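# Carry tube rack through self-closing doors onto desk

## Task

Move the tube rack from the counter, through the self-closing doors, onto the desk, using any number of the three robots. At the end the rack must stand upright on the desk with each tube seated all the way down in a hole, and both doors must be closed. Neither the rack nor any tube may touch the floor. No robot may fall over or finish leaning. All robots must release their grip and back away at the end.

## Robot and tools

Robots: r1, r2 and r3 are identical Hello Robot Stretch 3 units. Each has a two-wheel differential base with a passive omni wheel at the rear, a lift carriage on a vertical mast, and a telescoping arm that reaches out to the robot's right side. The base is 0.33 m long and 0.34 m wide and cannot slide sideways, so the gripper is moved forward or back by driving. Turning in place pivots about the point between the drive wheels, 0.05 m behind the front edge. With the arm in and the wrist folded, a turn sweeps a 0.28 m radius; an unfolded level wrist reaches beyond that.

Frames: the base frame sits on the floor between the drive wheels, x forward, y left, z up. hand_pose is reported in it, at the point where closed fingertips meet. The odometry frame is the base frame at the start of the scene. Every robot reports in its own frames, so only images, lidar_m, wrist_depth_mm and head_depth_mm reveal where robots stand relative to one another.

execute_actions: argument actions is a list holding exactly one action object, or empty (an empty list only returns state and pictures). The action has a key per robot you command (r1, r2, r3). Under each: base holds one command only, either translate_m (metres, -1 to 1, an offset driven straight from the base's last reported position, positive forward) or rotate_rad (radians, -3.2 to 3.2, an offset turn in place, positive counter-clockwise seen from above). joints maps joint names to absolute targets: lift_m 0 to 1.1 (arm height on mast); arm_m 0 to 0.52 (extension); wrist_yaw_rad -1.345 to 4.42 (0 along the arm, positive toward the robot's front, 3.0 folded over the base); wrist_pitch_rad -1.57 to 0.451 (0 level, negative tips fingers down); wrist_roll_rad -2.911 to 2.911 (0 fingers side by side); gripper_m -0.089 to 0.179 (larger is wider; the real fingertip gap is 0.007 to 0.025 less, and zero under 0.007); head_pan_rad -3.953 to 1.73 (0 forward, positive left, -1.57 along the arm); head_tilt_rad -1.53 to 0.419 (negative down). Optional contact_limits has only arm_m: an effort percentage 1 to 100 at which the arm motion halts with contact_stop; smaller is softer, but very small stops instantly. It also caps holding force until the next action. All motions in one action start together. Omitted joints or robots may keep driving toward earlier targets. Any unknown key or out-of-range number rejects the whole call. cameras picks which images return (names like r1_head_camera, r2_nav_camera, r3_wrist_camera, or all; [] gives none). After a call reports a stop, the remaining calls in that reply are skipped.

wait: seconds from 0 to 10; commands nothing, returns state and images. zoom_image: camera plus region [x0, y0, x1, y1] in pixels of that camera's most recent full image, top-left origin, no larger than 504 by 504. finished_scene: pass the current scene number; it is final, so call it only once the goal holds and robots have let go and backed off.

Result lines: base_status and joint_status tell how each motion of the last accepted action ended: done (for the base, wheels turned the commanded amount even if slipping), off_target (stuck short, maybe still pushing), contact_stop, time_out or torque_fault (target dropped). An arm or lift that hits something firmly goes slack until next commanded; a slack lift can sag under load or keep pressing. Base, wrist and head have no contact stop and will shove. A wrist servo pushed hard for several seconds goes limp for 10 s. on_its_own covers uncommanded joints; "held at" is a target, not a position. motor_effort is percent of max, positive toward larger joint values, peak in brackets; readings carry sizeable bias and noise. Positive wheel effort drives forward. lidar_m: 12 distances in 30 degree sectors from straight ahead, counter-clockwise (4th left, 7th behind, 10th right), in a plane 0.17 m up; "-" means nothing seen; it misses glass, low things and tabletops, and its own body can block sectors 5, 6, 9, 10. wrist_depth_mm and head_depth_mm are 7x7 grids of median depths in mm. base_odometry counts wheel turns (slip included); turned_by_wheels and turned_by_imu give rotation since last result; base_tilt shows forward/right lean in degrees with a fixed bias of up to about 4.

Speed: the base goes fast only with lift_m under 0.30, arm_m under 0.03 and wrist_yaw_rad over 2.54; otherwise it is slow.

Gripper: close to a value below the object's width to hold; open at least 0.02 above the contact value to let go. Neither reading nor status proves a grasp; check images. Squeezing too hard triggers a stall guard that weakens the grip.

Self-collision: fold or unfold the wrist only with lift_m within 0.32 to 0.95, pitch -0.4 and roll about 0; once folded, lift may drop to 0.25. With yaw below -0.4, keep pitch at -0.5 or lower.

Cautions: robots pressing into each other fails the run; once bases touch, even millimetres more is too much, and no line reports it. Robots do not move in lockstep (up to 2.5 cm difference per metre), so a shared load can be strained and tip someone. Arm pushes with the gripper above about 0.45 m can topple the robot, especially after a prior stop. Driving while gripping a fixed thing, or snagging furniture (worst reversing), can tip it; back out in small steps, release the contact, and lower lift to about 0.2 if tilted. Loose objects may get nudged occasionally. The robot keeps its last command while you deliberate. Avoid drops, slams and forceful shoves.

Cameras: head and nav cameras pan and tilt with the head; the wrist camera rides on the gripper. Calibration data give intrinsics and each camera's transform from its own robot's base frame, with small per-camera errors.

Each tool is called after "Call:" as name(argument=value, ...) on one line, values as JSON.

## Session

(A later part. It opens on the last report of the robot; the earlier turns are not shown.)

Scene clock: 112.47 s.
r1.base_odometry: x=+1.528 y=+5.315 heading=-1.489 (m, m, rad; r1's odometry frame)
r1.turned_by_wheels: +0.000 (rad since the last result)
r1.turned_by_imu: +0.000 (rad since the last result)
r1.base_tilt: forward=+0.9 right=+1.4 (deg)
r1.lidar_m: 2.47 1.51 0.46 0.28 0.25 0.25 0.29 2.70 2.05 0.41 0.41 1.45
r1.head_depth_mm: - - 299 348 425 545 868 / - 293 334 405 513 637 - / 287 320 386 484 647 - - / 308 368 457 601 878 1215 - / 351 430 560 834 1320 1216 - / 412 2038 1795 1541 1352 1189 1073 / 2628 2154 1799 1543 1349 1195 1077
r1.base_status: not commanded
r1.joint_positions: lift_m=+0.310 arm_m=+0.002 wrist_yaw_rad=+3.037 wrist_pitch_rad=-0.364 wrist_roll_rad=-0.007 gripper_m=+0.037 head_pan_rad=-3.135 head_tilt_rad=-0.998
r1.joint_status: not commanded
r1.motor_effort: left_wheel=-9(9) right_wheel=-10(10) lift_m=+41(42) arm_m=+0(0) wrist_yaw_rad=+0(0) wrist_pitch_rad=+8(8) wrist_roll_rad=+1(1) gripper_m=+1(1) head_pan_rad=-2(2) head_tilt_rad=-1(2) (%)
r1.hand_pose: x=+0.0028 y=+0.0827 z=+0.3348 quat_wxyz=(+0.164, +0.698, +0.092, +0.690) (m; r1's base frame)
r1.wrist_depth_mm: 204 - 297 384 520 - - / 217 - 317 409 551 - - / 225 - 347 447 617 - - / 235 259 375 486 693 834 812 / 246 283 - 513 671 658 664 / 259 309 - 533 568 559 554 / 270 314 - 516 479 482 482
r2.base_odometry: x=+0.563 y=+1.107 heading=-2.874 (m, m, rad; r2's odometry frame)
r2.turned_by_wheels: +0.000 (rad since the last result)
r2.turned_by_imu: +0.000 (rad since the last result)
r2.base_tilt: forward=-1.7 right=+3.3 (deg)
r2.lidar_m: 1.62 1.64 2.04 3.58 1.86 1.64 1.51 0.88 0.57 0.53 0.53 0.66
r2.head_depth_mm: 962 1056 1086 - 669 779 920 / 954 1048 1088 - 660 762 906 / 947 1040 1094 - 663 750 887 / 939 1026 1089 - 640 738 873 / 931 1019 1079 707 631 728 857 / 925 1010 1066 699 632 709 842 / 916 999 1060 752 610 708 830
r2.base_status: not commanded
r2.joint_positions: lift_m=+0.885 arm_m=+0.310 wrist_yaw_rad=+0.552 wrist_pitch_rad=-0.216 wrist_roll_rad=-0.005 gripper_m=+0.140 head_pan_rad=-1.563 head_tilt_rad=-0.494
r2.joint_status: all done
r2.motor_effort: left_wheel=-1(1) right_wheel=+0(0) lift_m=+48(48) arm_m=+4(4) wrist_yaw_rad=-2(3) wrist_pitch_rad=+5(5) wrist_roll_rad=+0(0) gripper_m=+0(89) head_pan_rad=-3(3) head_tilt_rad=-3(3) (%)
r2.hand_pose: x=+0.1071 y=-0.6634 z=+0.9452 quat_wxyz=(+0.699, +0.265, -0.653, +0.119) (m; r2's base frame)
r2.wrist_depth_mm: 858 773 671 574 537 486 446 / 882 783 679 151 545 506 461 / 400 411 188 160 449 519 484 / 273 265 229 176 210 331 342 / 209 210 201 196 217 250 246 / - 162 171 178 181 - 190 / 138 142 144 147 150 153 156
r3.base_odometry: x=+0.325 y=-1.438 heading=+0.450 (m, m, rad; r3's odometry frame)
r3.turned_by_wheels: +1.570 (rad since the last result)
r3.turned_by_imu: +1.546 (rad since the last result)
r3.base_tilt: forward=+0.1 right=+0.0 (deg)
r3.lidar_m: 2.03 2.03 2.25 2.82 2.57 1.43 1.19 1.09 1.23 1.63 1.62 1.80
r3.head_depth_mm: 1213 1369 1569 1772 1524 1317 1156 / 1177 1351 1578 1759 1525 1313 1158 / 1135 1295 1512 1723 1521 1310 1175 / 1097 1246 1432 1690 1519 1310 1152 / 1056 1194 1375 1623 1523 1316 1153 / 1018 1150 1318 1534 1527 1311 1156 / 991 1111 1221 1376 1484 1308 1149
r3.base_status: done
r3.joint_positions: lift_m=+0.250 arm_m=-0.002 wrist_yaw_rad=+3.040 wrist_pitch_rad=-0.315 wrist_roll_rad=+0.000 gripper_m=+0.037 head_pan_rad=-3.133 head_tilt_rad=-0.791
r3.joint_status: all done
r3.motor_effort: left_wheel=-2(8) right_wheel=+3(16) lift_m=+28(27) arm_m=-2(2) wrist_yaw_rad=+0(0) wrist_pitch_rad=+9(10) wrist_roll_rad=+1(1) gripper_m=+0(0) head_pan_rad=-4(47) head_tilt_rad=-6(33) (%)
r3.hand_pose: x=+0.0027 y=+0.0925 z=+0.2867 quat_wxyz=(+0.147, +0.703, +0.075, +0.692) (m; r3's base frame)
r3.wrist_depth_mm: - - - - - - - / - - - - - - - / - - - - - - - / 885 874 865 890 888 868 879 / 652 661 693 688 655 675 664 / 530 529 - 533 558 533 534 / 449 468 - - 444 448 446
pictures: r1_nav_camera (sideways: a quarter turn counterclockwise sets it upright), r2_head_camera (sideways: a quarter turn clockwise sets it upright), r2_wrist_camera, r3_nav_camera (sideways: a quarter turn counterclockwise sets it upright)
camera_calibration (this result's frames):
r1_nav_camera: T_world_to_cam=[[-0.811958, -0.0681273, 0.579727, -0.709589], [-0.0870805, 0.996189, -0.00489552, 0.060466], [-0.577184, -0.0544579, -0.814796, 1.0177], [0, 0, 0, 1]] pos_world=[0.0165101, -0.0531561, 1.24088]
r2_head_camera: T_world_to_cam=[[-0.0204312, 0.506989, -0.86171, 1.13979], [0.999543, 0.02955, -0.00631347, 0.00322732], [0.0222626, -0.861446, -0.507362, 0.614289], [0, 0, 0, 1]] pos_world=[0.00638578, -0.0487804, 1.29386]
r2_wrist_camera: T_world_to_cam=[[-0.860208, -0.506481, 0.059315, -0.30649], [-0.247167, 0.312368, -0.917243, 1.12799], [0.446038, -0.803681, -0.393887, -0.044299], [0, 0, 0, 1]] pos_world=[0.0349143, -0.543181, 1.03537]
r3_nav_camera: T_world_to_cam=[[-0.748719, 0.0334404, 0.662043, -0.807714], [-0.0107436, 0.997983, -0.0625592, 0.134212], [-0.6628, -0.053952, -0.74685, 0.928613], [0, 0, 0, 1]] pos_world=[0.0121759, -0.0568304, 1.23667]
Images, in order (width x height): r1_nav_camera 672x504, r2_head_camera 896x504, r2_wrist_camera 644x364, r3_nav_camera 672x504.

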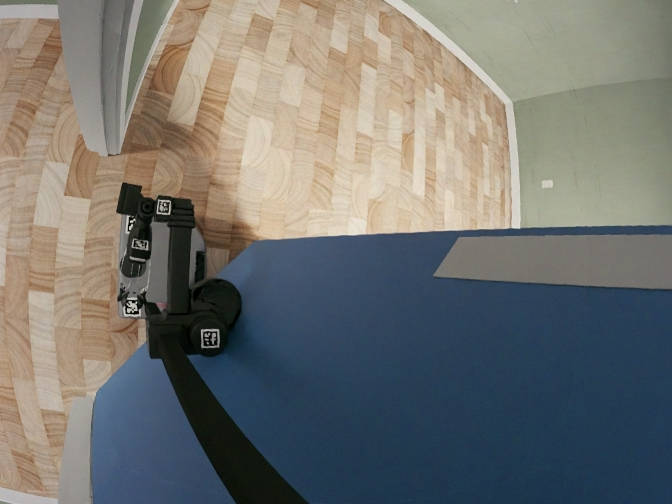

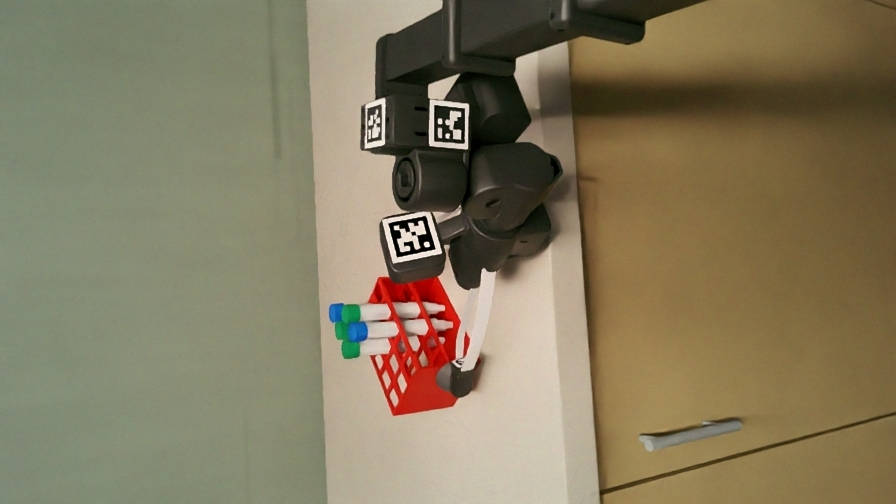

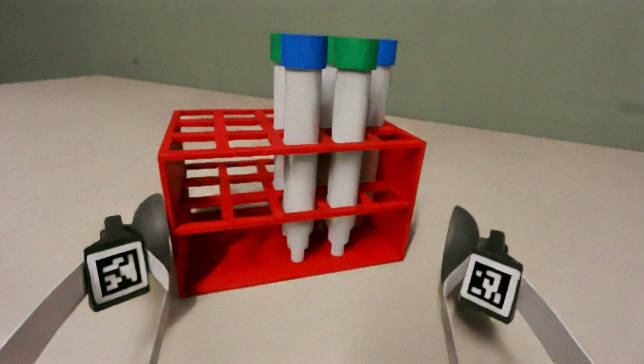

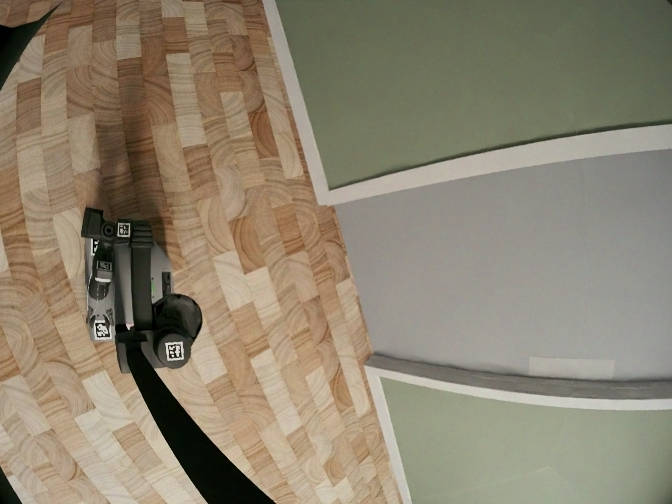

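Call:
execute_actions(actions=[{"r1":{"base":{"translate_m":-0.45}},"r2":{"joints":{"gripper_m":0.165,"wrist_yaw_rad":0.68}},"r3":{"base":{"rotate_rad":-0.3}}}], cameras=[])

Call:
execute_actions(actions=[{"r1":{"base":{"rotate_rad":0.5}},"r2":{"joints":{"arm_m":0.325}},"r3":{"base":{"translate_m":-0.6}}}], cameras=[])

Call:
execute_actions(actions=[{"r2":{"joints":{"gripper_m":0.14}},"r3":{"base":{"rotate_rad":0.7}}}], cameras=["r1_nav_camera","r2_wrist_camera","r3_nav_camera"])

Scene clock: 118.93 s.
r1.base_odometry: x=+1.491 y=+5.763 heading=-1.489 (m, m, rad; r1's odometry frame)
r1.turned_by_wheels: +0.000 (rad since the last result)
r1.turned_by_imu: +0.001 (rad since the last result)
r1.base_tilt: forward=+1.0 right=+1.4 (deg)
r1.lidar_m: 2.91 0.56 0.27 0.22 0.22 0.24 2.56 2.67 2.02 1.87 0.77 0.67
r1.head_depth_mm: 2262 2124 1779 1512 444 505 635 / 2276 2125 1776 1526 1338 641 - / 2289 2134 1782 1534 1338 - - / 2290 2146 1785 1539 1335 1236 - / 2326 2150 1789 1541 1344 1214 - / 2334 2159 1790 1534 1351 1196 1076 / 2338 2156 1795 1545 1350 1202 1080
r1.base_status: done
r1.joint_positions: lift_m=+0.310 arm_m=+0.002 wrist_yaw_rad=+3.037 wrist_pitch_rad=-0.364 wrist_roll_rad=-0.007 gripper_m=+0.037 head_pan_rad=-3.135 head_tilt_rad=-0.998
r1.joint_status: not commanded
r1.motor_effort: left_wheel=-1(16) right_wheel=-5(15) lift_m=+42(42) arm_m=+0(0) wrist_yaw_rad=+1(0) wrist_pitch_rad=+8(8) wrist_roll_rad=+1(1) gripper_m=+0(0) head_pan_rad=-2(2) head_tilt_rad=-1(2) (%)
r1.hand_pose: x=+0.0028 y=+0.0827 z=+0.3348 quat_wxyz=(+0.164, +0.698, +0.092, +0.690) (m; r1's base frame)
r1.wrist_depth_mm: 186 - 232 262 307 369 460 / 197 - 249 282 333 407 528 / 207 - 268 307 367 461 615 / 221 238 294 335 414 529 739 / 236 257 - 363 477 619 668 / 252 280 - 407 539 552 561 / 269 300 - 461 478 476 478
r2.base_odometry: x=+0.563 y=+1.107 heading=-2.874 (m, m, rad; r2's odometry frame)
r2.turned_by_wheels: +0.000 (rad since the last result)
r2.turned_by_imu: -0.001 (rad since the last result)
r2.base_tilt: forward=-1.6 right=+3.2 (deg)
r2.lidar_m: 1.62 1.63 2.04 3.59 1.63 1.64 1.51 0.88 0.57 0.53 0.53 0.66
r2.head_depth_mm: 961 1057 1085 - 670 776 919 / 957 1047 1092 - 658 760 905 / 947 1035 1094 - 661 750 888 / 940 1029 1093 - 649 741 872 / 931 1017 1079 707 631 727 856 / 922 1010 1066 698 632 710 843 / 918 1001 1060 749 612 708 827
r2.base_status: not commanded
r2.joint_positions: lift_m=+0.885 arm_m=+0.310 wrist_yaw_rad=+0.677 wrist_pitch_rad=-0.216 wrist_roll_rad=-0.005 gripper_m=+0.165 head_pan_rad=-1.563 head_tilt_rad=-0.494
r2.joint_status: all done
r2.motor_effort: left_wheel=-2(1) right_wheel=+0(0) lift_m=+48(48) arm_m=+4(4) wrist_yaw_rad=+2(3) wrist_pitch_rad=+5(5) wrist_roll_rad=+0(0) gripper_m=+0(84) head_pan_rad=-2(3) head_tilt_rad=-2(3) (%)
r2.hand_pose: x=+0.1322 y=-0.6458 z=+0.9452 quat_wxyz=(+0.690, +0.305, -0.636, +0.162) (m; r2's base frame)
r2.wrist_depth_mm: - 943 769 643 541 494 440 / - 866 766 681 149 507 454 / 402 414 401 175 159 511 470 / 275 284 277 196 187 302 343 / 217 217 207 197 199 240 244 / - 167 171 179 182 - 191 / 141 142 145 147 151 152 156
r3.base_odometry: x=+0.325 y=-1.438 heading=+0.150 (m, m, rad; r3's odometry frame)
r3.turned_by_wheels: -0.300 (rad since the last result)
r3.turned_by_imu: -0.294 (rad since the last result)
r3.base_tilt: forward=+0.2 right=+0.0 (deg)
r3.lidar_m: 2.07 2.03 2.05 2.60 2.69 1.78 1.28 1.09 1.12 1.41 1.62 1.64
r3.head_depth_mm: 1550 1831 2093 1819 1522 1315 1151 / 1417 1634 1956 1824 1524 1308 1154 / 1308 1498 1751 1811 1530 1317 1174 / 1258 1435 1659 1797 1526 1310 1154 / 1215 1364 1558 1733 1519 1306 1150 / 1140 1266 1434 1645 1525 1310 1147 / 1066 1185 1324 1507 1522 1317 1151
r3.base_status: done
r3.joint_positions: lift_m=+0.250 arm_m=-0.002 wrist_yaw_rad=+3.040 wrist_pitch_rad=-0.315 wrist_roll_rad=+0.000 gripper_m=+0.037 head_pan_rad=-3.133 head_tilt_rad=-0.791
r3.joint_status: not commanded
r3.motor_effort: left_wheel=+1(7) right_wheel=-3(9) lift_m=+27(27) arm_m=-2(2) wrist_yaw_rad=+0(0) wrist_pitch_rad=+9(10) wrist_roll_rad=+0(0) gripper_m=+0(0) head_pan_rad=-4(4) head_tilt_rad=-6(6) (%)
r3.hand_pose: x=+0.0027 y=+0.0925 z=+0.2867 quat_wxyz=(+0.147, +0.703, +0.075, +0.692) (m; r3's base frame)
r3.wrist_depth_mm: - - - - - - - / - - - - - - - / - - - - - - - / 856 861 856 868 891 892 909 / 647 667 671 702 665 661 681 / 527 531 - 534 562 531 537 / 453 470 - - 444 448 449
pictures: none
No camera images: the call's "cameras" was empty. Leave "cameras" out to get every camera's image.

Scene clock: 122.57 s.
r1.base_odometry: x=+1.491 y=+5.763 heading=-0.990 (m, m, rad; r1's odometry frame)
r1.turned_by_wheels: +0.499 (rad since the last result)
r1.turned_by_imu: +0.498 (rad since the last result)
r1.base_tilt: forward=+1.0 right=+1.4 (deg)
r1.lidar_m: 0.56 0.23 0.18 0.17 0.18 2.56 2.68 2.03 1.98 0.79 0.67 2.91
r1.head_depth_mm: 2273 2117 1776 1517 1335 1187 501 / 2403 2136 1789 1525 1334 1224 - / 2472 2139 1776 1532 1341 - - / 2560 2144 1785 1534 1337 1232 - / 2627 2157 1794 1534 1344 1215 - / 2453 2150 1800 1536 1343 1202 1075 / 2177 2171 1793 1542 1350 1194 1077
r1.base_status: done
r1.joint_positions: lift_m=+0.310 arm_m=+0.002 wrist_yaw_rad=+3.037 wrist_pitch_rad=-0.364 wrist_roll_rad=-0.007 gripper_m=+0.037 head_pan_rad=-3.135 head_tilt_rad=-0.997
r1.joint_status: not commanded
r1.on_its_own: left_wheel is at rest, and its effort (-20) is outside its rest range (-18 to +18)
r1.motor_effort: left_wheel=-20(32) right_wheel=+4(5) lift_m=+42(42) arm_m=+0(0) wrist_yaw_rad=+0(1) wrist_pitch_rad=+8(8) wrist_roll_rad=+1(1) gripper_m=+0(0) head_pan_rad=-2(2) head_tilt_rad=-2(2) (%)
r1.hand_pose: x=+0.0028 y=+0.0827 z=+0.3348 quat_wxyz=(+0.164, +0.698, +0.092, +0.690) (m; r1's base frame)
r1.wrist_depth_mm: 187 - 191 194 198 203 208 / - - 205 210 216 220 225 / - - 222 228 235 241 248 / 829 235 243 248 255 263 271 / 659 266 - 273 281 292 304 / 558 520 - 307 316 329 343 / 475 491 - 334 360 371 390
r2.base_odometry: x=+0.563 y=+1.107 heading=-2.874 (m, m, rad; r2's odometry frame)
r2.turned_by_wheels: +0.000 (rad since the last result)
r2.turned_by_imu: +0.000 (rad since the last result)
r2.base_tilt: forward=-1.6 right=+3.2 (deg)
r2.lidar_m: 1.62 1.64 2.04 3.60 1.68 1.65 1.51 0.87 0.57 0.53 0.53 0.66
r2.head_depth_mm: 965 1061 1083 - 671 777 918 / 955 1043 1106 - 657 759 903 / 948 1039 1093 - 658 750 886 / 936 1028 1086 - 640 738 874 / 933 1021 1077 713 631 728 856 / 922 1007 1067 689 633 709 843 / 918 1002 1059 752 610 708 827
r2.base_status: not commanded
r2.joint_positions: lift_m=+0.885 arm_m=+0.325 wrist_yaw_rad=+0.678 wrist_pitch_rad=-0.216 wrist_roll_rad=-0.005 gripper_m=+0.165 head_pan_rad=-1.563 head_tilt_rad=-0.494
r2.joint_status: all done
r2.motor_effort: left_wheel=-1(1) right_wheel=+0(0) lift_m=+48(48) arm_m=+3(4) wrist_yaw_rad=+2(3) wrist_pitch_rad=+5(5) wrist_roll_rad=+0(0) gripper_m=+0(0) head_pan_rad=-3(2) head_tilt_rad=-3(3) (%)
r2.hand_pose: x=+0.1322 y=-0.6608 z=+0.9452 quat_wxyz=(+0.690, +0.305, -0.636, +0.162) (m; r2's base frame)
r2.wrist_depth_mm: - 899 739 628 534 482 433 / - 868 751 662 140 501 451 / 403 416 364 159 168 502 453 / 274 283 215 157 177 308 342 / 217 217 196 172 175 241 243 / - 167 169 173 178 - 192 / 140 143 144 147 150 153 157
r3.base_odometry: x=-0.268 y=-1.528 heading=+0.150 (m, m, rad; r3's odometry frame)
r3.turned_by_wheels: +0.000 (rad since the last result)
r3.turned_by_imu: +0.003 (rad since the last result)
r3.base_tilt: forward=+0.1 right=+0.0 (deg)
r3.lidar_m: 2.53 2.51 2.54 2.71 2.76 1.00 0.76 0.70 0.71 0.80 1.71 2.00
r3.head_depth_mm: 861 1017 1236 1586 1523 1311 1154 / 786 913 1091 1350 1515 1315 1156 / 722 829 968 1168 1421 1320 1176 / 749 846 976 1147 1397 1310 1148 / 707 798 912 1066 1267 1310 1153 / 664 740 841 963 1127 1287 1153 / 626 691 776 880 1022 1217 1151
r3.base_status: done
r3.joint_positions: lift_m=+0.250 arm_m=-0.002 wrist_yaw_rad=+3.040 wrist_pitch_rad=-0.315 wrist_roll_rad=+0.000 gripper_m=+0.037 head_pan_rad=-3.133 head_tilt_rad=-0.791
r3.joint_status: not commanded
r3.motor_effort: left_wheel=+3(6) right_wheel=-3(12) lift_m=+28(28) arm_m=-2(1) wrist_yaw_rad=+0(0) wrist_pitch_rad=+9(9) wrist_roll_rad=+1(0) gripper_m=+1(0) head_pan_rad=-3(3) head_tilt_rad=-6(6) (%)
r3.hand_pose: x=+0.0027 y=+0.0925 z=+0.2867 quat_wxyz=(+0.147, +0.703, +0.075, +0.692) (m; r3's base frame)
r3.wrist_depth_mm: - - - - - - - / - - - - - - - / - - - - - - - / 845 885 867 883 880 860 886 / 656 661 695 705 669 669 669 / 530 530 - 534 560 536 539 / 454 470 - - 441 443 447
pictures: none
No camera images: the call's "cameras" was empty. Leave "cameras" out to get every camera's image.

Scene clock: 124.27 s.
r1.base_odometry: x=+1.491 y=+5.763 heading=-0.990 (m, m, rad; r1's odometry frame)
r1.turned_by_wheels: +0.000 (rad since the last result)
r1.turned_by_imu: +0.000 (rad since the last result)
r1.base_tilt: forward=+1.0 right=+1.3 (deg)
r1.lidar_m: 0.56 0.23 0.18 0.17 0.18 2.56 2.67 2.03 1.97 0.79 0.67 2.91
r1.head_depth_mm: 2274 2128 1772 1524 1334 1190 501 / 2418 2142 1783 1527 1337 1228 - / 2498 2145 1790 1530 1342 - - / 2586 2141 1787 1536 1340 1236 - / 2594 2143 1788 1537 1345 1212 - / 2423 2148 1796 1535 1347 1197 1072 / 2188 2154 1801 1555 1354 1199 1078
r1.base_status: not commanded
r1.joint_positions: lift_m=+0.310 arm_m=+0.002 wrist_yaw_rad=+3.037 wrist_pitch_rad=-0.364 wrist_roll_rad=-0.007 gripper_m=+0.037 head_pan_rad=-3.135 head_tilt_rad=-0.997
r1.joint_status: not commanded
r1.on_its_own: left_wheel is at rest, and its effort (-20) is outside its rest range (-18 to +18)
r1.motor_effort: left_wheel=-20(20) right_wheel=+4(4) lift_m=+42(42) arm_m=+1(0) wrist_yaw_rad=+0(0) wrist_pitch_rad=+8(8) wrist_roll_rad=+1(1) gripper_m=+0(0) head_pan_rad=-3(2) head_tilt_rad=-2(2) (%)
r1.hand_pose: x=+0.0028 y=+0.0827 z=+0.3348 quat_wxyz=(+0.164, +0.698, +0.092, +0.690) (m; r1's base frame)
r1.wrist_depth_mm: 186 - 189 195 199 203 208 / - - 204 210 215 219 227 / - - 222 228 232 240 248 / 822 235 242 249 255 265 273 / 671 266 - 274 281 292 302 / 552 521 - 307 314 329 341 / 479 493 - 332 362 374 389
r2.base_odometry: x=+0.563 y=+1.107 heading=-2.874 (m, m, rad; r2's odometry frame)
r2.turned_by_wheels: +0.000 (rad since the last result)
r2.turned_by_imu: +0.000 (rad since the last result)
r2.base_tilt: forward=-1.6 right=+3.3 (deg)
r2.lidar_m: 1.62 1.63 2.04 3.58 1.69 1.64 1.51 0.88 0.57 0.53 0.53 0.66
r2.head_depth_mm: 968 1057 1083 - 671 776 919 / 956 1050 1108 - 657 760 907 / 945 1037 1091 - 659 750 890 / 940 1026 1089 - 640 739 872 / 931 1019 1075 721 632 728 855 / 925 1006 1068 685 633 709 842 / 916 1004 1058 752 609 707 829
r2.base_status: not commanded
r2.joint_positions: lift_m=+0.885 arm_m=+0.325 wrist_yaw_rad=+0.678 wrist_pitch_rad=-0.216 wrist_roll_rad=-0.005 gripper_m=+0.140 head_pan_rad=-1.563 head_tilt_rad=-0.494
r2.joint_status: all done
r2.motor_effort: left_wheel=-1(2) right_wheel=+1(1) lift_m=+48(48) arm_m=+3(3) wrist_yaw_rad=+3(2) wrist_pitch_rad=+5(5) wrist_roll_rad=+0(0) gripper_m=+0(84) head_pan_rad=-2(3) head_tilt_rad=-3(2) (%)
r2.hand_pose: x=+0.1322 y=-0.6608 z=+0.9452 quat_wxyz=(+0.690, +0.305, -0.636, +0.162) (m; r2's base frame)
r2.wrist_depth_mm: - 894 722 623 533 483 427 / - 824 744 161 162 498 446 / 394 418 391 161 173 499 455 / 272 284 175 169 166 322 340 / 207 221 196 174 177 250 244 / - 165 170 175 181 - 190 / 139 142 145 147 149 150 156
r3.base_odometry: x=-0.268 y=-1.528 heading=+0.850 (m, m, rad; r3's odometry frame)
r3.turned_by_wheels: +0.700 (rad since the last result)
r3.turned_by_imu: +0.691 (rad since the last result)
r3.base_tilt: forward=+0.1 right=+0.1 (deg)
r3.lidar_m: 2.51 2.66 2.70 1.98 0.83 0.72 0.70 0.71 0.95 1.98 2.09 2.57
r3.head_depth_mm: 590 669 770 909 1116 1284 1153 / 594 671 774 916 1115 1287 1156 / 595 673 778 916 1126 1296 1174 / 598 678 784 924 1130 1301 1155 / 599 681 786 929 1141 1309 1151 / 601 683 792 938 1149 1313 1153 / 604 687 794 930 1070 1238 1148
r3.base_status: done
r3.joint_positions: lift_m=+0.250 arm_m=-0.002 wrist_yaw_rad=+3.040 wrist_pitch_rad=-0.315 wrist_roll_rad=+0.000 gripper_m=+0.037 head_pan_rad=-3.133 head_tilt_rad=-0.791
r3.joint_status: not commanded
r3.motor_effort: left_wheel=-1(7) right_wheel=+3(13) lift_m=+27(28) arm_m=-2(2) wrist_yaw_rad=+0(0) wrist_pitch_rad=+9(9) wrist_roll_rad=+0(1) gripper_m=+0(0) head_pan_rad=-3(3) head_tilt_rad=-5(5) (%)
r3.hand_pose: x=+0.0027 y=+0.0925 z=+0.2867 quat_wxyz=(+0.147, +0.703, +0.075, +0.692) (m; r3's base frame)
r3.wrist_depth_mm: 812 - - - - - - / 831 - - - - - - / 826 - - - - - - / 776 875 881 870 879 907 884 / 661 654 708 684 671 662 668 / 526 522 - 527 554 536 533 / 448 477 - - 445 447 452
pictures: r1_nav_camera (sideways: a quarter turn counterclockwise sets it upright), r2_wrist_camera, r3_nav_camera (sideways: a quarter turn counterclockwise sets it upright)
camera_calibration (this result's frames):
r1_nav_camera: T_world_to_cam=[[-0.811603, -0.0680824, 0.580229, -0.710245], [-0.0870315, 0.996194, -0.00484602, 0.0604013], [-0.577691, -0.0544313, -0.814439, 1.01724], [0, 0, 0, 1]] pos_world=[0.0164696, -0.0531569, 1.24088]
r2_wrist_camera: T_world_to_cam=[[-0.790099, -0.610103, 0.059318, -0.361273], [-0.284301, 0.278996, -0.917243, 1.11621], [0.543063, -0.741576, -0.393887, -0.0251323], [0, 0, 0, 1]] pos_world=[0.0455469, -0.55047, 1.03537]
r3_nav_camera: T_world_to_cam=[[-0.74889, 0.0338821, 0.661827, -0.807431], [-0.0101347, 0.99799, -0.0625598, 0.134209], [-0.662616, -0.0535578, -0.747042, 0.928861], [0, 0, 0, 1]] pos_world=[0.0121611, -0.0568339, 1.23667]
Images, in order (width x height): r1_nav_camera 672x504, r2_wrist_camera 644x364, r3_nav_camera 672x504.

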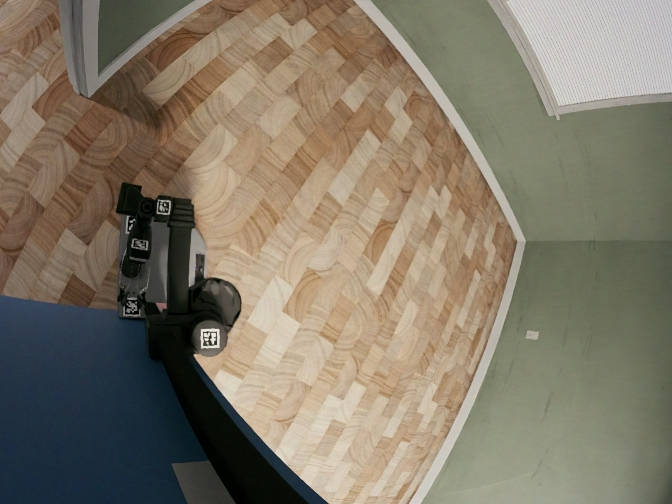

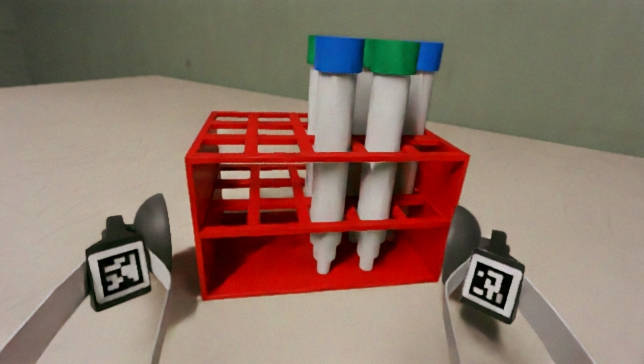

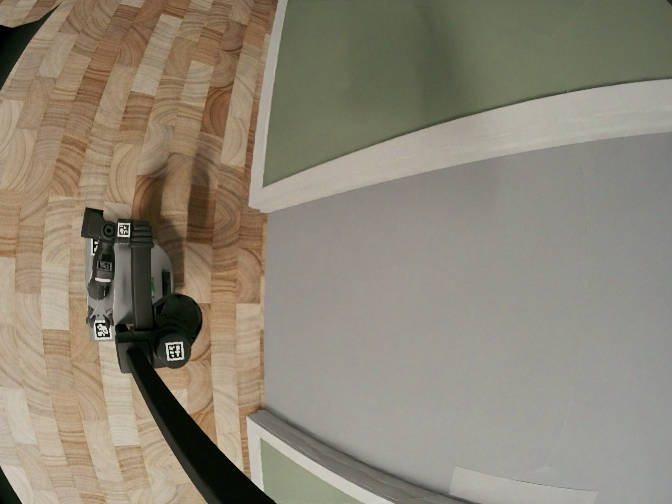

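Call:
execute_actions(actions=[{"r1":{"base":{"rotate_rad":-1.0}},"r2":{"base":{"translate_m":0.018},"joints":{"arm_m":0.333,"gripper_m":0.15}},"r3":{"base":{"rotate_rad":-0.6}}}], cameras=[])

Call:
execute_actions(actions=[{"r1":{"base":{"translate_m":-0.3}},"r2":{"joints":{"gripper_m":0.115}},"r3":{"base":{"translate_m":-0.38}}}], cameras=[])

Call:
execute_actions(actions=[{"r3":{"base":{"rotate_rad":0.6},"joints":{"lift_m":0.31}}}], cameras=["r1_nav_camera","r2_wrist_camera","r2_head_camera","r3_nav_camera"])

Scene clock: 128.27 s.
r1.base_odometry: x=+1.491 y=+5.763 heading=-1.989 (m, m, rad; r1's odometry frame)
r1.turned_by_wheels: -1.000 (rad since the last result)
r1.turned_by_imu: -0.990 (rad since the last result)
r1.base_tilt: forward=+1.0 right=+1.3 (deg)
r1.lidar_m: 0.67 2.91 0.55 0.30 0.25 0.25 0.28 2.56 2.59 2.01 1.68 0.75
r1.head_depth_mm: - - 294 342 427 562 938 / - 289 319 391 506 643 - / 2534 2079 1708 480 627 - - / 2443 2148 1787 1535 1343 1232 - / 2414 2151 1800 1532 1345 1212 - / 2276 2157 1802 1536 1349 1193 1079 / 2200 2169 1790 1541 1351 1202 1079
r1.base_status: done
r1.joint_positions: lift_m=+0.310 arm_m=+0.002 wrist_yaw_rad=+3.037 wrist_pitch_rad=-0.364 wrist_roll_rad=-0.007 gripper_m=+0.037 head_pan_rad=-3.135 head_tilt_rad=-0.997
r1.joint_status: not commanded
r1.motor_effort: left_wheel=+2(19) right_wheel=-10(15) lift_m=+42(42) arm_m=+0(0) wrist_yaw_rad=+1(0) wrist_pitch_rad=+8(8) wrist_roll_rad=+0(1) gripper_m=+0(0) head_pan_rad=-2(3) head_tilt_rad=-2(3) (%)
r1.hand_pose: x=+0.0029 y=+0.0827 z=+0.3348 quat_wxyz=(+0.164, +0.698, +0.092, +0.690) (m; r1's base frame)
r1.wrist_depth_mm: 213 - 324 438 672 - - / 224 - 345 472 764 - - / 232 - 373 509 894 - - / 242 272 408 561 797 829 834 / 252 291 - 573 665 673 675 / 263 315 - 537 579 563 557 / 274 320 - 507 477 476 474
r2.base_odometry: x=+0.546 y=+1.102 heading=-2.874 (m, m, rad; r2's odometry frame)
r2.turned_by_wheels: +0.000 (rad since the last result)
r2.turned_by_imu: +0.000 (rad since the last result)
r2.base_tilt: forward=-1.6 right=+3.3 (deg)
r2.lidar_m: 1.60 1.61 2.02 3.60 1.62 1.65 1.53 0.87 0.57 0.52 0.53 0.66
r2.head_depth_mm: 961 1053 1084 - 666 773 916 / 953 1045 1104 - 653 758 901 / 946 1034 1090 - 653 747 885 / 936 1025 1085 - 630 734 868 / 928 1019 1076 704 632 725 853 / 924 1008 1068 687 631 703 838 / 917 1000 1054 751 611 703 823
r2.base_status: done
r2.joint_positions: lift_m=+0.885 arm_m=+0.333 wrist_yaw_rad=+0.678 wrist_pitch_rad=-0.216 wrist_roll_rad=-0.005 gripper_m=+0.150 head_pan_rad=-1.563 head_tilt_rad=-0.494
r2.joint_status: all done
r2.motor_effort: left_wheel=-2(3) right_wheel=+1(8) lift_m=+47(48) arm_m=+3(4) wrist_yaw_rad=+2(2) wrist_pitch_rad=+5(5) wrist_roll_rad=+0(0) gripper_m=+0(51) head_pan_rad=-2(3) head_tilt_rad=-3(3) (%)
r2.hand_pose: x=+0.1322 y=-0.6688 z=+0.9452 quat_wxyz=(+0.690, +0.305, -0.636, +0.162) (m; r2's base frame)
r2.wrist_depth_mm: - 884 710 594 514 463 424 / - 839 737 132 152 496 444 / 402 420 195 152 163 483 452 / 272 282 174 150 158 323 339 / 209 222 164 162 170 249 244 / - 165 169 173 177 - 190 / 140 142 145 148 150 152 156
r3.base_odometry: x=-0.268 y=-1.528 heading=+0.250 (m, m, rad; r3's odometry frame)
r3.turned_by_wheels: -0.600 (rad since the last result)
r3.turned_by_imu: -0.591 (rad since the last result)
r3.base_tilt: forward=+0.2 right=+0.1 (deg)
r3.lidar_m: 2.61 2.51 2.59 2.70 2.54 0.90 0.73 0.70 0.71 0.87 1.97 2.04
r3.head_depth_mm: 761 889 1064 1338 1519 1315 1158 / 710 809 964 1188 1462 1322 1157 / 744 840 963 1121 1396 1313 1170 / 710 803 929 1100 1348 1315 1155 / 668 755 861 1006 1208 1315 1154 / 635 708 805 929 1101 1264 1147 / 600 671 751 864 1008 1208 1156
r3.base_status: done
r3.joint_positions: lift_m=+0.250 arm_m=-0.002 wrist_yaw_rad=+3.040 wrist_pitch_rad=-0.315 wrist_roll_rad=+0.000 gripper_m=+0.037 head_pan_rad=-3.134 head_tilt_rad=-0.791
r3.joint_status: not commanded
r3.motor_effort: left_wheel=+2(7) right_wheel=-3(11) lift_m=+27(27) arm_m=-2(2) wrist_yaw_rad=+0(0) wrist_pitch_rad=+10(10) wrist_roll_rad=+0(0) gripper_m=+1(0) head_pan_rad=-3(4) head_tilt_rad=-5(6) (%)
r3.hand_pose: x=+0.0027 y=+0.0925 z=+0.2867 quat_wxyz=(+0.147, +0.703, +0.075, +0.692) (m; r3's base frame)
r3.wrist_depth_mm: - - - - - - - / - - - - - - - / - - - - - - - / 858 851 871 871 893 880 889 / 662 655 691 696 663 660 675 / 519 525 - 533 559 530 541 / 448 474 - - 440 447 451
pictures: none
No camera images: the call's "cameras" was empty. Leave "cameras" out to get every camera's image.

Scene clock: 132.47 s.
r1.base_odometry: x=+1.613 y=+6.037 heading=-1.989 (m, m, rad; r1's odometry frame)
r1.turned_by_wheels: +0.000 (rad since the last result)
r1.turned_by_imu: +0.001 (rad since the last result)
r1.base_tilt: forward=+1.0 right=+1.3 (deg)
r1.lidar_m: 0.97 2.95 0.34 0.23 0.23 1.50 2.33 2.29 2.44 2.13 2.09 1.11
r1.head_depth_mm: 2477 2126 1780 1522 1338 1186 670 / 2403 2130 1782 1520 1333 1226 - / 2337 2148 1788 1525 1343 - - / 2246 2156 1797 1536 1339 1233 - / 2135 2154 1792 1539 1346 1214 - / 2048 2157 1785 1534 1348 1196 1078 / 1961 2132 1802 1541 1346 1196 1077
r1.base_status: done
r1.joint_positions: lift_m=+0.310 arm_m=+0.002 wrist_yaw_rad=+3.037 wrist_pitch_rad=-0.364 wrist_roll_rad=-0.007 gripper_m=+0.037 head_pan_rad=-3.135 head_tilt_rad=-0.997
r1.joint_status: not commanded
r1.motor_effort: left_wheel=+4(10) right_wheel=-5(12) lift_m=+42(42) arm_m=+0(0) wrist_yaw_rad=+1(1) wrist_pitch_rad=+8(8) wrist_roll_rad=+1(1) gripper_m=+0(0) head_pan_rad=-2(3) head_tilt_rad=-2(1) (%)
r1.hand_pose: x=+0.0029 y=+0.0827 z=+0.3348 quat_wxyz=(+0.164, +0.698, +0.092, +0.690) (m; r1's base frame)
r1.wrist_depth_mm: 186 - 248 304 398 579 - / - - 266 329 442 685 - / - - 288 357 493 808 - / 826 232 314 390 567 779 819 / 677 265 - 412 629 666 668 / 558 524 - 459 575 553 551 / 476 490 - 489 474 480 480
r2.base_odometry: x=+0.546 y=+1.102 heading=-2.874 (m, m, rad; r2's odometry frame)
r2.turned_by_wheels: +0.000 (rad since the last result)
r2.turned_by_imu: +0.000 (rad since the last result)
r2.base_tilt: forward=-1.6 right=+3.2 (deg)
r2.lidar_m: 1.60 1.61 2.02 3.59 1.45 1.54 1.53 0.87 0.57 0.52 0.53 0.66
r2.head_depth_mm: 962 1053 1085 - 666 772 912 / 952 1047 1103 - 653 756 899 / 943 1036 1092 - 654 748 885 / 937 1027 1085 - 631 736 868 / 931 1016 1078 722 631 723 851 / 922 1007 1067 686 631 704 839 / 916 1001 1058 751 610 703 825
r2.base_status: not commanded
r2.joint_positions: lift_m=+0.885 arm_m=+0.333 wrist_yaw_rad=+0.680 wrist_pitch_rad=-0.216 wrist_roll_rad=-0.005 gripper_m=+0.115 head_pan_rad=-1.563 head_tilt_rad=-0.494
r2.joint_status: all done
r2.motor_effort: left_wheel=+0(1) right_wheel=+0(2) lift_m=+48(48) arm_m=+3(4) wrist_yaw_rad=+0(2) wrist_pitch_rad=+5(5) wrist_roll_rad=+0(0) gripper_m=+0(90) head_pan_rad=-3(3) head_tilt_rad=-3(3) (%)
r2.hand_pose: x=+0.1326 y=-0.6685 z=+0.9452 quat_wxyz=(+0.690, +0.306, -0.635, +0.163) (m; r2's base frame)
r2.wrist_depth_mm: - 851 744 603 537 474 426 / - 844 745 165 182 485 439 / 402 421 192 161 184 489 451 / 273 283 196 174 188 325 344 / 208 222 167 180 205 239 245 / 168 158 167 176 180 191 189 / - 142 145 147 150 152 156
r3.base_odometry: x=-0.636 y=-1.622 heading=+0.250 (m, m, rad; r3's odometry frame)
r3.turned_by_wheels: +0.000 (rad since the last result)
r3.turned_by_imu: +0.002 (rad since the last result)
r3.base_tilt: forward=+0.1 right=+0.0 (deg)
r3.lidar_m: 2.95 2.83 2.93 2.68 1.22 0.46 0.39 0.38 0.39 0.53 1.11 2.25
r3.head_depth_mm: 391 432 484 574 809 1212 1151 / 409 463 527 601 707 944 1155 / 387 443 518 624 765 972 1153 / 364 413 477 568 694 898 1132 / 345 389 445 519 626 784 1051 / 326 365 414 480 568 696 899 / 310 345 389 444 519 624 786
r3.base_status: done
r3.joint_positions: lift_m=+0.250 arm_m=-0.002 wrist_yaw_rad=+3.040 wrist_pitch_rad=-0.315 wrist_roll_rad=+0.000 gripper_m=+0.037 head_pan_rad=-3.133 head_tilt_rad=-0.791
r3.joint_status: not commanded
r3.motor_effort: left_wheel=+2(6) right_wheel=-2(13) lift_m=+28(28) arm_m=-2(2) wrist_yaw_rad=+0(0) wrist_pitch_rad=+10(10) wrist_roll_rad=+1(1) gripper_m=+0(0) head_pan_rad=-4(4) head_tilt_rad=-5(6) (%)
r3.hand_pose: x=+0.0027 y=+0.0925 z=+0.2867 quat_wxyz=(+0.147, +0.703, +0.075, +0.692) (m; r3's base frame)
r3.wrist_depth_mm: - - - - - - - / - - - - - - - / - - - - - - - / 860 870 875 887 895 871 890 / 661 666 686 679 662 663 664 / 522 534 - 532 548 541 531 / 447 477 - - 449 447 454
pictures: none
No camera images: the call's "cameras" was empty. Leave "cameras" out to get every camera's image.

Scene clock: 134.03 s.
r1.base_odometry: x=+1.613 y=+6.037 heading=-1.989 (m, m, rad; r1's odometry frame)
r1.turned_by_wheels: +0.000 (rad since the last result)
r1.turned_by_imu: +0.000 (rad since the last result)
r1.base_tilt: forward=+1.0 right=+1.3 (deg)
r1.lidar_m: 0.97 2.96 0.34 0.23 0.23 1.50 2.33 2.29 2.44 2.13 2.10 1.10
r1.head_depth_mm: 2495 2119 1774 1521 1336 1187 670 / 2417 2135 1785 1530 1344 1225 - / 2365 2131 1781 1539 1346 - - / 2241 2149 1791 1527 1338 1241 - / 2152 2162 1798 1532 1344 1210 - / 2037 2176 1807 1539 1347 1195 1077 / 1965 2142 1801 1549 1349 1196 1075
r1.base_status: not commanded
r1.joint_positions: lift_m=+0.310 arm_m=+0.002 wrist_yaw_rad=+3.037 wrist_pitch_rad=-0.364 wrist_roll_rad=-0.007 gripper_m=+0.037 head_pan_rad=-3.135 head_tilt_rad=-0.997
r1.joint_status: not commanded
r1.motor_effort: left_wheel=+3(4) right_wheel=-5(5) lift_m=+42(42) arm_m=+0(0) wrist_yaw_rad=+0(1) wrist_pitch_rad=+8(8) wrist_roll_rad=+1(0) gripper_m=-1(0) head_pan_rad=-2(2) head_tilt_rad=-1(1) (%)
r1.hand_pose: x=+0.0029 y=+0.0827 z=+0.3348 quat_wxyz=(+0.164, +0.698, +0.092, +0.690) (m; r1's base frame)
r1.wrist_depth_mm: 186 - 246 305 400 582 - / - - 265 328 443 669 - / - - 287 357 493 825 - / 819 233 314 386 564 782 838 / 651 264 - 411 642 658 675 / 555 521 - 461 575 547 554 / 481 491 - 493 478 477 483
r2.base_odometry: x=+0.546 y=+1.102 heading=-2.874 (m, m, rad; r2's odometry frame)
r2.turned_by_wheels: +0.000 (rad since the last result)
r2.turned_by_imu: +0.000 (rad since the last result)
r2.base_tilt: forward=-1.6 right=+3.2 (deg)
r2.lidar_m: 1.60 1.62 2.01 3.59 1.45 1.53 1.53 0.87 0.57 0.52 0.53 0.66
r2.head_depth_mm: 962 1056 1083 - 667 774 916 / 954 1044 1105 - 653 756 898 / 946 1033 1092 - 654 745 884 / 939 1027 1087 - 631 735 869 / 929 1019 1078 723 632 724 853 / 922 1008 1067 686 632 701 838 / 915 998 1053 751 610 704 824
r2.base_status: not commanded
r2.joint_positions: lift_m=+0.885 arm_m=+0.333 wrist_yaw_rad=+0.680 wrist_pitch_rad=-0.216 wrist_roll_rad=-0.005 gripper_m=+0.115 head_pan_rad=-1.563 head_tilt_rad=-0.494
r2.joint_status: not commanded
r2.motor_effort: left_wheel=-1(1) right_wheel=+1(0) lift_m=+48(48) arm_m=+3(3) wrist_yaw_rad=+1(0) wrist_pitch_rad=+5(5) wrist_roll_rad=+0(0) gripper_m=+0(1) head_pan_rad=-2(3) head_tilt_rad=-4(3) (%)
r2.hand_pose: x=+0.1326 y=-0.6685 z=+0.9452 quat_wxyz=(+0.690, +0.306, -0.635, +0.163) (m; r2's base frame)
r2.wrist_depth_mm: - 884 714 605 532 465 429 / - 852 740 163 183 493 442 / 399 416 191 159 184 487 458 / 271 282 197 174 188 329 341 / 208 221 167 180 202 239 245 / 168 159 168 176 181 191 191 / - 142 145 148 150 151 156
r3.base_odometry: x=-0.636 y=-1.622 heading=+0.850 (m, m, rad; r3's odometry frame)
r3.turned_by_wheels: +0.600 (rad since the last result)
r3.turned_by_imu: +0.592 (rad since the last result)
r3.base_tilt: forward=+0.1 right=+0.1 (deg)
r3.lidar_m: 2.84 2.99 2.18 0.95 0.47 0.39 0.38 0.40 0.57 1.52 2.28 2.90
r3.head_depth_mm: 301 341 393 464 567 727 1013 / 302 343 395 467 571 733 1016 / 303 344 398 471 575 741 980 / 305 346 400 473 580 747 1005 / 306 347 402 476 584 754 1068 / 307 349 404 479 586 762 1081 / 309 350 406 481 593 771 1092
r3.base_status: done
r3.joint_positions: lift_m=+0.310 arm_m=-0.002 wrist_yaw_rad=+3.040 wrist_pitch_rad=-0.315 wrist_roll_rad=+0.000 gripper_m=+0.037 head_pan_rad=-3.134 head_tilt_rad=-0.791
r3.joint_status: all done
r3.motor_effort: left_wheel=-1(7) right_wheel=+3(13) lift_m=+38(40) arm_m=-2(1) wrist_yaw_rad=+0(0) wrist_pitch_rad=+10(10) wrist_roll_rad=+1(0) gripper_m=+0(0) head_pan_rad=-3(3) head_tilt_rad=-6(5) (%)
r3.hand_pose: x=+0.0027 y=+0.0925 z=+0.3462 quat_wxyz=(+0.147, +0.703, +0.076, +0.692) (m; r3's base frame)
r3.wrist_depth_mm: 367 - - - - - - / 384 - - - - - - / 397 486 - - - - - / 421 485 - - - - - / 453 515 786 817 778 759 764 / 472 536 - 613 636 612 624 / 480 517 - 522 508 516 519
pictures: r1_nav_camera (sideways: a quarter turn counterclockwise sets it upright), r2_head_camera (sideways: a quarter turn clockwise sets it upright), r2_wrist_camera, r3_nav_camera (sideways: a quarter turn counterclockwise sets it upright)
camera_calibration (this result's frames):
r1_nav_camera: T_world_to_cam=[[-0.811525, -0.0677245, 0.580379, -0.710441], [-0.086594, 0.996232, -0.00483121, 0.0603794], [-0.577865, -0.054178, -0.814332, 1.0171], [0, 0, 0, 1]] pos_world=[0.0164349, -0.0531616, 1.24088]
r2_head_camera: T_world_to_cam=[[-0.0204313, 0.506989, -0.86171, 1.13979], [0.999543, 0.0295501, -0.00631347, 0.00322732], [0.0222627, -0.861446, -0.507362, 0.614289], [0, 0, 0, 1]] pos_world=[0.00638578, -0.0487804, 1.29386]
r2_wrist_camera: T_world_to_cam=[[-0.78888, -0.611678, 0.0593173, -0.366881], [-0.284907, 0.278498, -0.917206, 1.11816], [0.544515, -0.740466, -0.393972, -0.0304191], [0, 0, 0, 1]] pos_world=[0.0457081, -0.558341, 1.03536]
r3_nav_camera: T_world_to_cam=[[-0.748958, 0.0339424, 0.661748, -0.807328], [-0.010047, 0.997991, -0.06256, 0.134209], [-0.662542, -0.0535033, -0.747112, 0.928951], [0, 0, 0, 1]] pos_world=[0.0121633, -0.0568343, 1.23667]
Images, in order (width x height): r1_nav_camera 672x504, r2_head_camera 896x504, r2_wrist_camera 644x364, r3_nav_camera 672x504.

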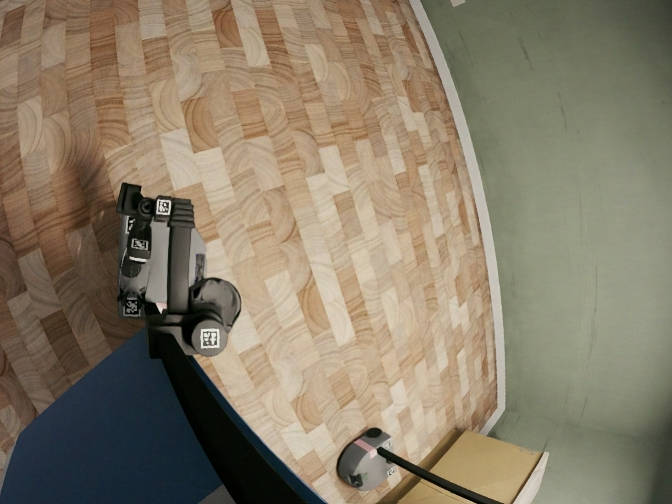

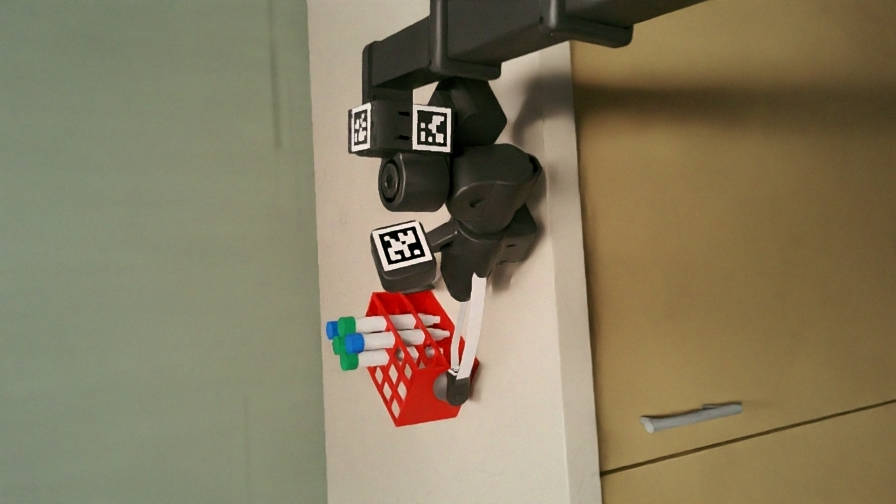

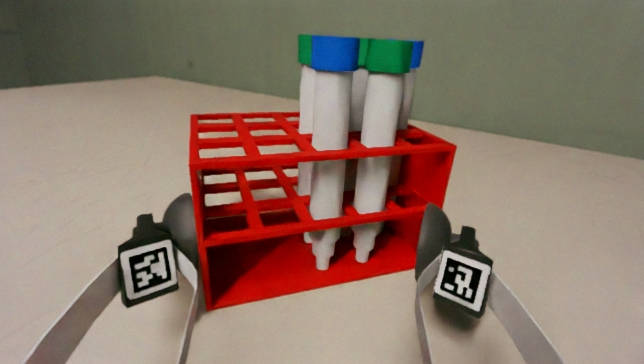

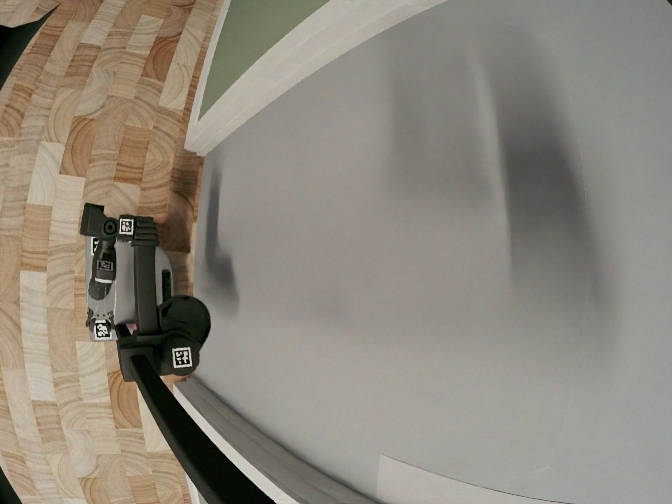

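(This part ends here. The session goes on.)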